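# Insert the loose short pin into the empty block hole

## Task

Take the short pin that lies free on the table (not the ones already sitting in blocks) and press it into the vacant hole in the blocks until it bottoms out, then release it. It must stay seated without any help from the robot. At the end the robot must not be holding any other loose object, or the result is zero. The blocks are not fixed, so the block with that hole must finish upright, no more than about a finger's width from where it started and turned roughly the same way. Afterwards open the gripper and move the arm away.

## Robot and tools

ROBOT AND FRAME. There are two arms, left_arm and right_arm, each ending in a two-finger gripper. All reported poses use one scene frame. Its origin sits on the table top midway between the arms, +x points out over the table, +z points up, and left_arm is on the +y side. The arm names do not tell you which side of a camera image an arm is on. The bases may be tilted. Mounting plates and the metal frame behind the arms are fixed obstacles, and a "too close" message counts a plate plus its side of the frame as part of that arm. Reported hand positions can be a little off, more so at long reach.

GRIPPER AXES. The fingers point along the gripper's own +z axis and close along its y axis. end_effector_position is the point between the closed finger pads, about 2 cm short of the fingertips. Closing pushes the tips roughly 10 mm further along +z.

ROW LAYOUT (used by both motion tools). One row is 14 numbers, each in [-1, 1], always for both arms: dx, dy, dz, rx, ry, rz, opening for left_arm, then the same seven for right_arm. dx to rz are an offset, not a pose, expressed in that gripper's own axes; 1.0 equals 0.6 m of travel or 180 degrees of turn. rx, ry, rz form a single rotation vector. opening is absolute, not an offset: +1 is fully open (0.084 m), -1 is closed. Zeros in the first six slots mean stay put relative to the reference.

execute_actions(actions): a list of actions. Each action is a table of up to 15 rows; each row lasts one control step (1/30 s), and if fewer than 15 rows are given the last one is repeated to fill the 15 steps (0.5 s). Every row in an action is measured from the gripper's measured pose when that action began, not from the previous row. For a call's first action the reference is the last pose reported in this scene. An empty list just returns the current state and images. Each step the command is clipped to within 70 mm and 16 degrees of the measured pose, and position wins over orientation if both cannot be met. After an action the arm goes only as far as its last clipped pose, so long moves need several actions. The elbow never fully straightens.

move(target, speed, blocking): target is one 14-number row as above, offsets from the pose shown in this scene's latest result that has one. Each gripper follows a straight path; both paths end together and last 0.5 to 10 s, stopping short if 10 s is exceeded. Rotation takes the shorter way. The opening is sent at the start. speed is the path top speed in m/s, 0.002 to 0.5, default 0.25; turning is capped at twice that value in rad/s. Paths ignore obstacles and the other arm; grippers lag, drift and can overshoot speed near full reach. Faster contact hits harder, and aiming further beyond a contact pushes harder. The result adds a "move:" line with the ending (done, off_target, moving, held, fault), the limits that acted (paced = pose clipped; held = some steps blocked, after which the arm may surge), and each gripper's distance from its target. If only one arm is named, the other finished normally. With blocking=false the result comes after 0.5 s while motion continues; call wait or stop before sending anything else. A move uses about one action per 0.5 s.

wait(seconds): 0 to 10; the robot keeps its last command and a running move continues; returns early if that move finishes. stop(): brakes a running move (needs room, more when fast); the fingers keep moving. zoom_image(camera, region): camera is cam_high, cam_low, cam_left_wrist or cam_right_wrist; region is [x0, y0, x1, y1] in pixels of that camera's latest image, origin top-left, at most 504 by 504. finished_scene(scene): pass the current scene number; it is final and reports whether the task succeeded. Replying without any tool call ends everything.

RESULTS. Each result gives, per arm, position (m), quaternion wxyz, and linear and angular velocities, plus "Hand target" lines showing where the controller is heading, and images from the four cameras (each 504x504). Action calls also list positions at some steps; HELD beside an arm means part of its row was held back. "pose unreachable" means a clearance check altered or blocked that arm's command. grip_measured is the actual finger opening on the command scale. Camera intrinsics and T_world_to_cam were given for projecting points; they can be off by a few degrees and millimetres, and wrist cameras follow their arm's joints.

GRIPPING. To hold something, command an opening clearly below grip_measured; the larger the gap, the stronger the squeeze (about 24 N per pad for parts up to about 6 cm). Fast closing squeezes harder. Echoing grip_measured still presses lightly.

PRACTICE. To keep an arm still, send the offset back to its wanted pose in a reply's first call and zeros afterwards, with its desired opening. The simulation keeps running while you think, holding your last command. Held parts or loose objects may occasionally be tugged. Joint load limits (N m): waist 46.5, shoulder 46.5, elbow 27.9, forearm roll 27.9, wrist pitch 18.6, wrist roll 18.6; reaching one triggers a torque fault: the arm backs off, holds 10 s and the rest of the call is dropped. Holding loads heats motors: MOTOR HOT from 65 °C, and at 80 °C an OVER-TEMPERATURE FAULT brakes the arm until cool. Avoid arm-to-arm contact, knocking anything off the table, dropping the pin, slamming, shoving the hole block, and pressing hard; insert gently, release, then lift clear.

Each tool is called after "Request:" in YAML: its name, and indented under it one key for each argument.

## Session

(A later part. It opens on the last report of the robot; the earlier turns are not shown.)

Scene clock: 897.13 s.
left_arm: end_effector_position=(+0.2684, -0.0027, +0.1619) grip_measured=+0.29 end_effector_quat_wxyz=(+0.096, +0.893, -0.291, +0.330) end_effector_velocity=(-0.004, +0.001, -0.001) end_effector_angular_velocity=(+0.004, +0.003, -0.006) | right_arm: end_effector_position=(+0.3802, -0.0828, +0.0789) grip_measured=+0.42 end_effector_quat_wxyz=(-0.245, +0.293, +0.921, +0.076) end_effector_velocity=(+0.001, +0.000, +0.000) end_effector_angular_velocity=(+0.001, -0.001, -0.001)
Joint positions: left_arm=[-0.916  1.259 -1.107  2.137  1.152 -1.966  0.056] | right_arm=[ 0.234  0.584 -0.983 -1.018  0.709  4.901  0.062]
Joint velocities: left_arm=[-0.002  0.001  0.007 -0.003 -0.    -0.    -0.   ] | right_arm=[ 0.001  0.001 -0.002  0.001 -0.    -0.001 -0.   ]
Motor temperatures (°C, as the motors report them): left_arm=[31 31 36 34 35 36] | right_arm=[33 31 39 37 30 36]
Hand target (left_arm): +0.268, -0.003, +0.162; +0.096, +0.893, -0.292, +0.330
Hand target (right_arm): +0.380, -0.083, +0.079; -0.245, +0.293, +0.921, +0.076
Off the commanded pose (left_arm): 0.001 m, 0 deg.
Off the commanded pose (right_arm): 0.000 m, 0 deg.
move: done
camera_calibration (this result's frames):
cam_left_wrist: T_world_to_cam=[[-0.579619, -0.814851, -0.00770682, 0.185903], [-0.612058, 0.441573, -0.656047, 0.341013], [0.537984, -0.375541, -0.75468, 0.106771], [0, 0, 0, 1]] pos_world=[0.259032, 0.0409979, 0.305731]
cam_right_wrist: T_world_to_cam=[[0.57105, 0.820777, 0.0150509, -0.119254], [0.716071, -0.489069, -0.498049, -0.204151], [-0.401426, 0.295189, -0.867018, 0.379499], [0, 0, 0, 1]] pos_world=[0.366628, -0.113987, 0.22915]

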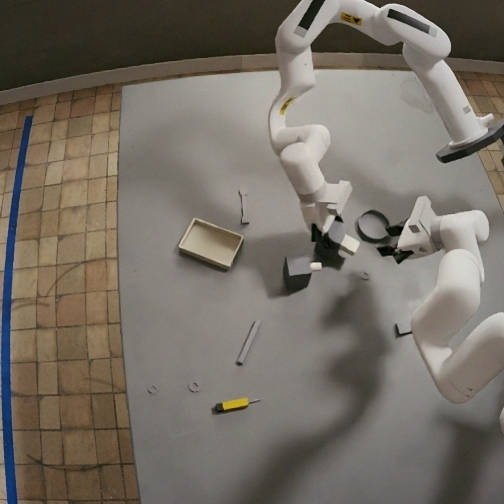

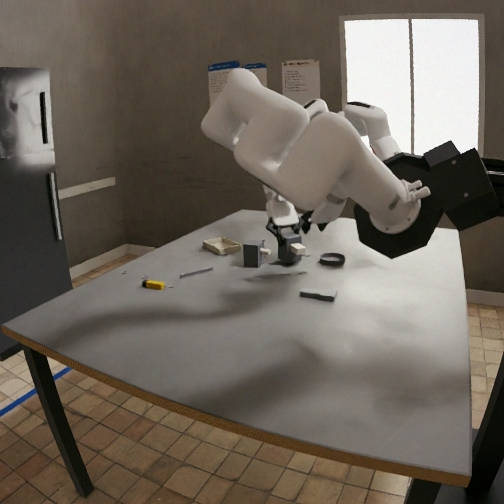

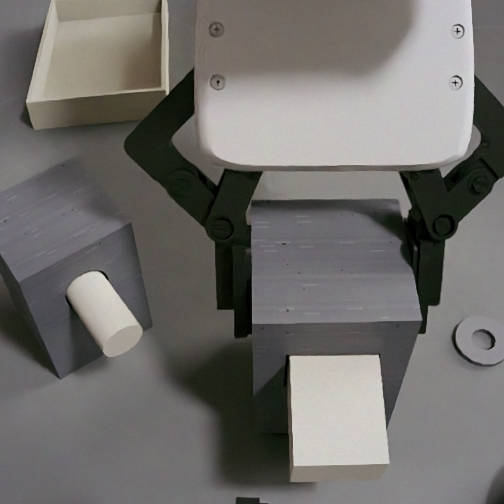

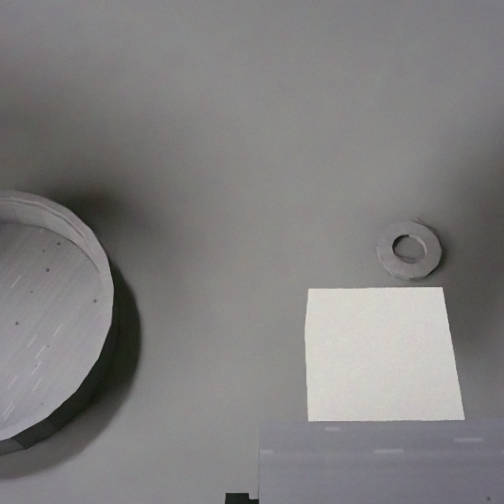

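Request:
move:
  target: [0,0,0,0,0,0,0.3,-0.17393,-0.0231,-0.09367,0.11079,-0.0003,-0.19303,-1]
  speed: 0.22

Scene clock: 917.27 s.
left_arm: end_effector_position=(+0.2684, -0.0027, +0.1619) grip_measured=+0.29 end_effector_quat_wxyz=(+0.096, +0.893, -0.291, +0.330) end_effector_velocity=(+0.000, -0.000, +0.000) end_effector_angular_velocity=(+0.001, -0.001, -0.000) | right_arm: end_effector_position=(+0.4681, -0.1627, +0.0757) grip_measured=+0.42 end_effector_quat_wxyz=(-0.258, -0.040, +0.965, -0.013) end_effector_velocity=(+0.003, -0.000, +0.000) end_effector_angular_velocity=(+0.001, -0.003, -0.003)
Joint positions: left_arm=[-0.916  1.259 -1.107  2.137  1.152 -1.966  0.056] | right_arm=[ 0.303  0.68  -1.38  -0.9    1.25   4.067  0.062]
Joint velocities: left_arm=[-0.     0.    -0.    -0.     0.     0.001 -0.   ] | right_arm=[-0.     0.    -0.005 -0.    -0.    -0.001 -0.   ]
Motor temperatures (°C, as the motors report them): left_arm=[31 31 36 34 35 36] | right_arm=[34 32 39 37 31 36]
Hand target (left_arm): +0.268, -0.003, +0.162; +0.096, +0.893, -0.291, +0.330
Hand target (right_arm): +0.469, -0.163, +0.076; -0.257, -0.040, +0.965, -0.013
Off the commanded pose (left_arm): 0.000 m, 0 deg.
Off the commanded pose (right_arm): 0.001 m, 0 deg.
move: done
camera_calibration (this result's frames):
cam_left_wrist: T_world_to_cam=[[-0.57962, -0.81485, -0.00770702, 0.185903], [-0.612057, 0.441574, -0.656048, 0.341013], [0.537984, -0.375542, -0.75468, 0.106771], [0, 0, 0, 1]] pos_world=[0.259032, 0.0409977, 0.305732]
cam_right_wrist: T_world_to_cam=[[-0.0918482, 0.995682, 0.0134286, 0.235044], [0.861338, 0.0862078, -0.500664, -0.281928], [-0.49966, -0.0344185, -0.865538, 0.427907], [0, 0, 0, 1]] pos_world=[0.478231, -0.194997, 0.226062]

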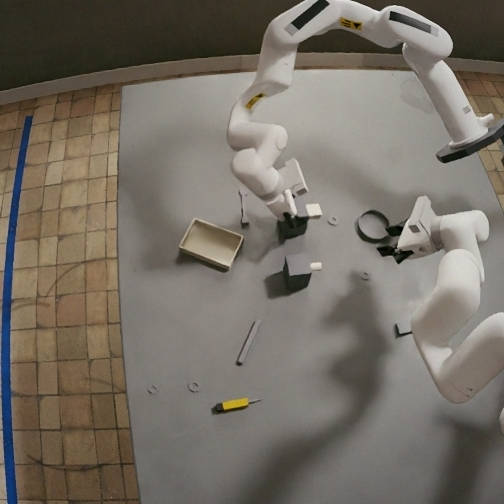

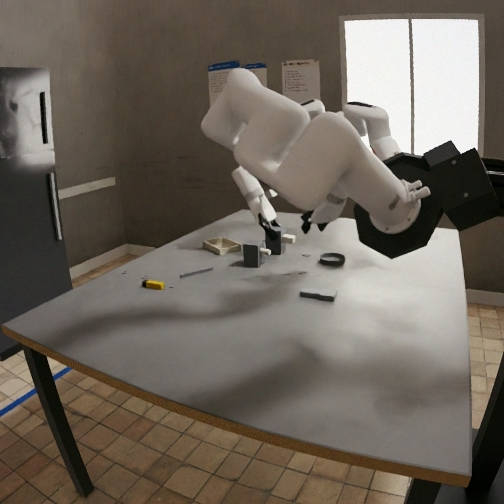

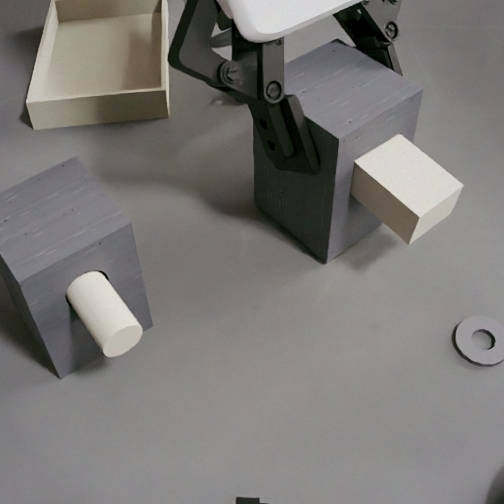

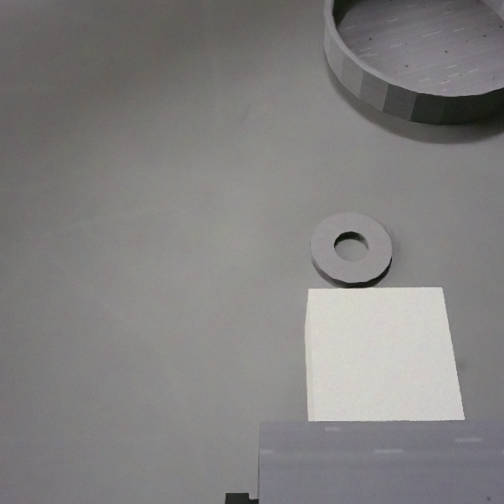

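Request:
execute_actions:
  actions:
    - [[0,0,0,0,0,0,0.3,-0.0014,0.0002,-0.0006,0,0,0,-1],[0,0,0,0,0,0,0.3,-0.0018,0.0002,0.0001,0,0,0,-1],[0,0,0,0,0,0,0.3,-0.0022,0.0002,0.0008,0,0,0,-1],[0,0,0,0,0,0,0.3,-0.0026,0.0002,0.0015,0,0,0,-1],[0,0,0,0,0,0,0.3,-0.003,0.0002,0.0022,0,0,0,-1],[0,0,0,0,0,0,0.3,-0.0034,0.0002,0.0029,0,0,0,-1],[0,0,0,0,0,0,0.3,-0.0037,0.0002,0.0034,0,0,0,-1],[0,0,0,0,0,0,0.3,-0.004,0.0002,0.0039,0,0,0,-1],[0,0,0,0,0,0,0.3,-0.00423,0.00023,0.00429,0,0,0,-1]]
    - [[0,0,0,0,0,0,0.3,0,0,0,0,0,0,0.2],[0,0,0,0,0,0,0.3,0,0,0,0,0,0,0.4],[0,0,0,0,0,0,0.3,0,0,0,0,0,0,0.5],[0,0,0,0,0,0,0.3,0,0,0,0,0,0,0.6],[0,0,0,0,0,0,0.3,0,0,0,0,0,0,0.75],[0,0,0,0,0,0,0.3,0,0,0,0,0,0,0.9],[0,0,0,0,0,0,0.3,0,0,0,0,0,0,1]]

Scene clock: 940.73 s.
left_arm: end_effector_position=(+0.2684, -0.0027, +0.1619) grip_measured=+0.29 end_effector_quat_wxyz=(+0.096, +0.893, -0.291, +0.330) end_effector_velocity=(-0.000, +0.000, +0.000) end_effector_angular_velocity=(-0.000, -0.000, -0.000) | right_arm: end_effector_position=(+0.4692, -0.1623, +0.0731) grip_measured=+1.00 end_effector_quat_wxyz=(-0.257, -0.040, +0.965, -0.013) end_effector_velocity=(-0.002, -0.002, -0.004) end_effector_angular_velocity=(-0.005, +0.005, -0.000)
Joint positions: left_arm=[-0.916  1.259 -1.107  2.137  1.152 -1.966  0.056] | right_arm=[ 0.3    0.687 -1.388 -0.902  1.248  4.064  0.084]
Joint velocities: left_arm=[-0.    -0.     0.     0.     0.    -0.001 -0.   ] | right_arm=[-0.007  0.003  0.    -0.003  0.     0.001  0.   ]
Motor temperatures (°C, as the motors report them): left_arm=[31 31 36 34 35 36] | right_arm=[34 32 39 37 30 36]
Hand target (left_arm): +0.268, -0.003, +0.162; +0.096, +0.893, -0.291, +0.330
Hand target (right_arm): +0.469, -0.163, +0.073; -0.258, -0.040, +0.965, -0.013
Off the commanded pose (left_arm): 0.000 m, 0 deg.
Off the commanded pose (right_arm): 0.001 m, 0 deg.
Step readings (end_effector_position; steps 1 to 15: 1st action; 16 to 30: 2nd action):
0: left_arm (+0.2684, -0.0027, +0.1619) | right_arm (+0.4689, -0.1630, +0.0759)
1: left_arm (+0.2684, -0.0027, +0.1619) | right_arm (+0.4689, -0.1630, +0.0759)
2: left_arm (+0.2684, -0.0027, +0.1619) | right_arm (+0.4690, -0.1629, +0.0759)
4: left_arm (+0.2684, -0.0027, +0.1619) | right_arm (+0.4691, -0.1626, +0.0754)
8: left_arm (+0.2684, -0.0027, +0.1619) | right_arm (+0.4689, -0.1625, +0.0734)
15: left_arm (+0.2684, -0.0027, +0.1619) | right_arm (+0.4688, -0.1625, +0.0726)
16: left_arm (+0.2684, -0.0027, +0.1619) | right_arm (+0.4688, -0.1625, +0.0726)
17: left_arm (+0.2684, -0.0027, +0.1619) | right_arm (+0.4688, -0.1625, +0.0726)
19: left_arm (+0.2684, -0.0027, +0.1619) | right_arm (+0.4688, -0.1625, +0.0728)
23: left_arm (+0.2684, -0.0027, +0.1619) | right_arm (+0.4714, -0.1615, +0.0750)
30: end_effector_position above
camera_calibration (this result's frames):
cam_left_wrist: T_world_to_cam=[[-0.57962, -0.81485, -0.00770703, 0.185903], [-0.612057, 0.441574, -0.656048, 0.341013], [0.537984, -0.375542, -0.75468, 0.106771], [0, 0, 0, 1]] pos_world=[0.259032, 0.0409977, 0.305731]
cam_right_wrist: T_world_to_cam=[[-0.0921945, 0.995648, 0.0136431, 0.234886], [0.861493, 0.0866279, -0.500325, -0.284247], [-0.499329, -0.0343738, -0.86573, 0.426048], [0, 0, 0, 1]] pos_world=[0.47927, -0.194595, 0.223423]

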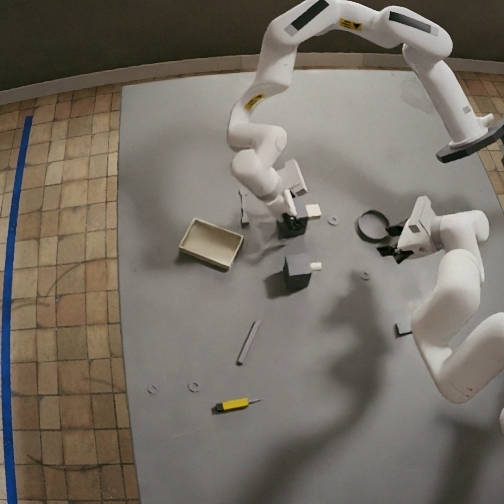

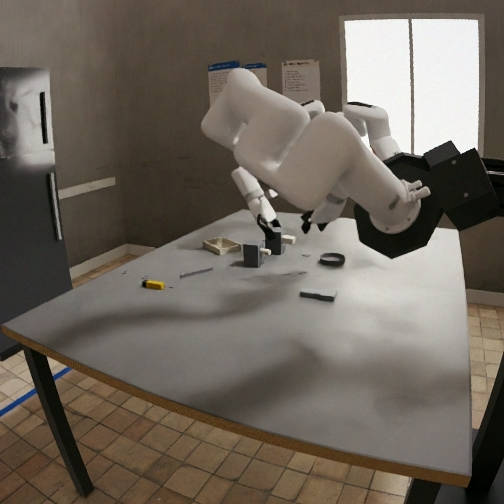

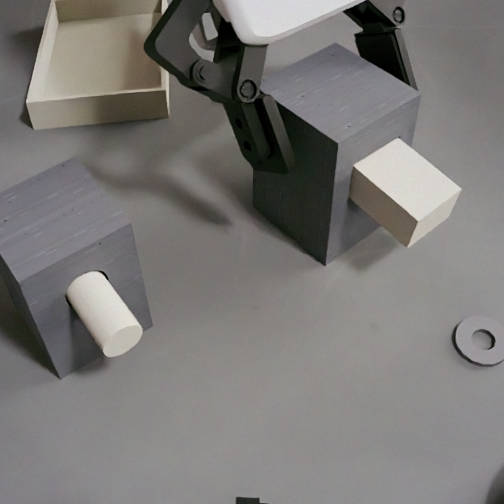

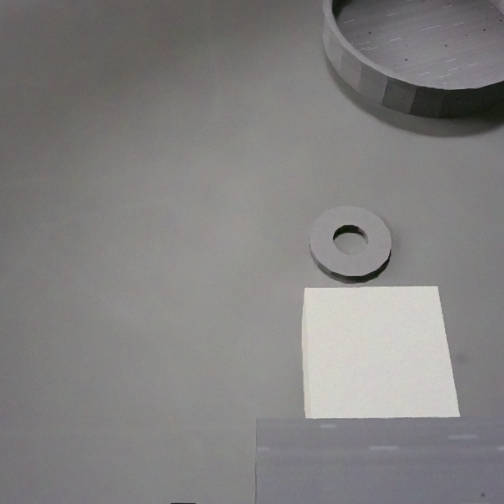

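Request:
move:
  target: [0,0,0,0,0,0,0.3,0.1248,-0.03,-0.2164,0,0,0,1]
  speed: 0.3

Scene clock: 948.37 s.
left_arm: end_effector_position=(+0.2684, -0.0027, +0.1619) grip_measured=+0.29 end_effector_quat_wxyz=(+0.096, +0.893, -0.291, +0.330) end_effector_velocity=(-0.000, +0.000, -0.000) end_effector_angular_velocity=(+0.000, +0.000, -0.000) | right_arm: end_effector_position=(+0.4699, -0.1803, +0.2222) grip_measured=+1.00 end_effector_quat_wxyz=(-0.258, -0.040, +0.965, -0.014) end_effector_velocity=(+0.006, -0.000, +0.004) end_effector_angular_velocity=(+0.006, -0.011, -0.011)
Joint positions: left_arm=[-0.916  1.259 -1.107  2.137  1.152 -1.966  0.056] | right_arm=[ 0.536  0.425 -1.264 -0.735  1.464  4.077  0.084]
Joint velocities: left_arm=[-0.    -0.     0.001 -0.     0.    -0.    -0.   ] | right_arm=[ 0.005 -0.007 -0.008  0.001 -0.001  0.001  0.   ]
Motor temperatures (°C, as the motors report them): left_arm=[31 31 36 34 35 36] | right_arm=[34 32 39 37 30 36]
Hand target (left_arm): +0.268, -0.003, +0.162; +0.096, +0.893, -0.291, +0.330
Hand target (right_arm): +0.470, -0.180, +0.223; -0.257, -0.040, +0.965, -0.014
Off the commanded pose (left_arm): 0.000 m, 0 deg.
Off the commanded pose (right_arm): 0.001 m, 0 deg.
move: done
camera_calibration (this result's frames):
cam_left_wrist: T_world_to_cam=[[-0.57962, -0.81485, -0.00770711, 0.185903], [-0.612057, 0.441574, -0.656048, 0.341013], [0.537984, -0.375541, -0.75468, 0.106771], [0, 0, 0, 1]] pos_world=[0.259032, 0.0409977, 0.305731]
cam_right_wrist: T_world_to_cam=[[-0.092718, 0.995621, 0.0119169, 0.251541], [0.861031, 0.0861832, -0.501197, -0.208387], [-0.50003, -0.0362092, -0.865251, 0.554812], [0, 0, 0, 1]] pos_world=[0.480173, -0.212391, 0.372611]

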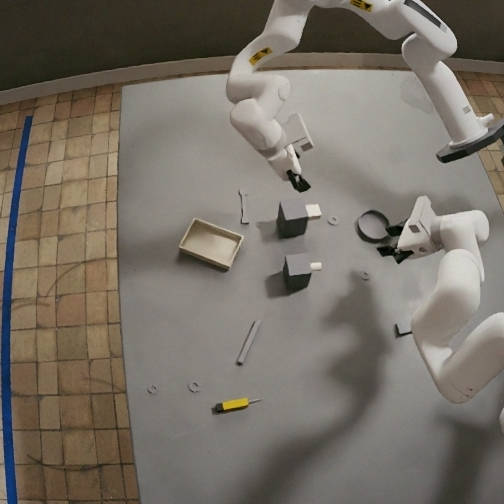

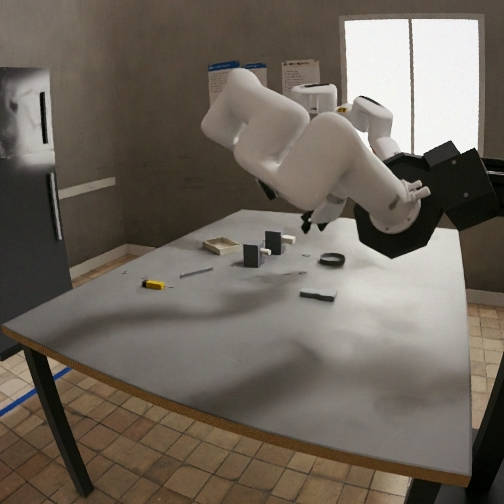

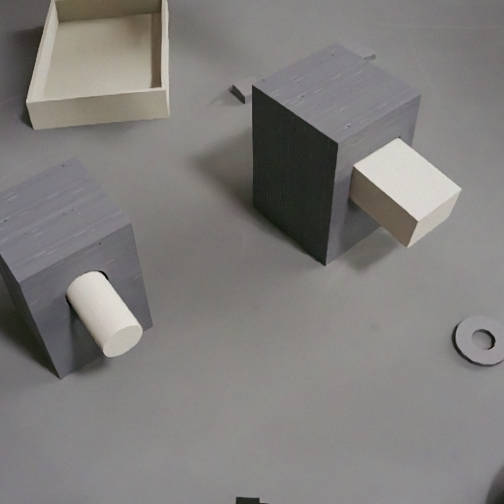

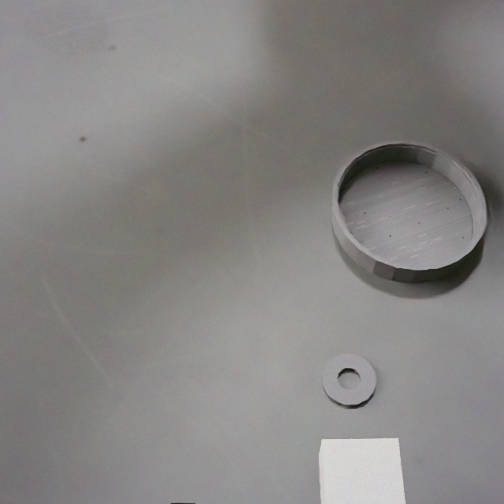

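Request:
zoom_image:
  camera: "cam_left_wrist"
  region: [240, 30, 480, 270]

Request:
zoom_image:
  camera: "cam_low"
  region: [230, 215, 310, 280]

Region (240, 30, 480, 270) of cam_left_wrist's 504x504 image, scaled by 2.100, with more detail than that image has.

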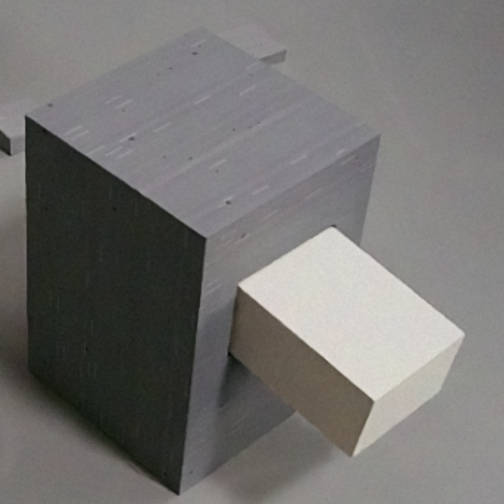

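Region (230, 215, 310, 280) of cam_low's 504x504 image, scaled by 6.300, with more detail than that image has; it fills the top 410 rows of this view, and the rest is white.

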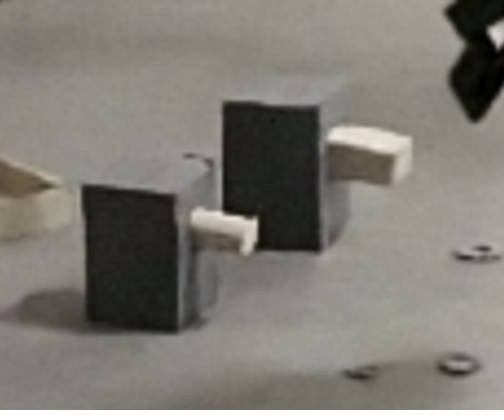

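Request:
finished_scene:
  scene: 1

The scene is finished: the task was done.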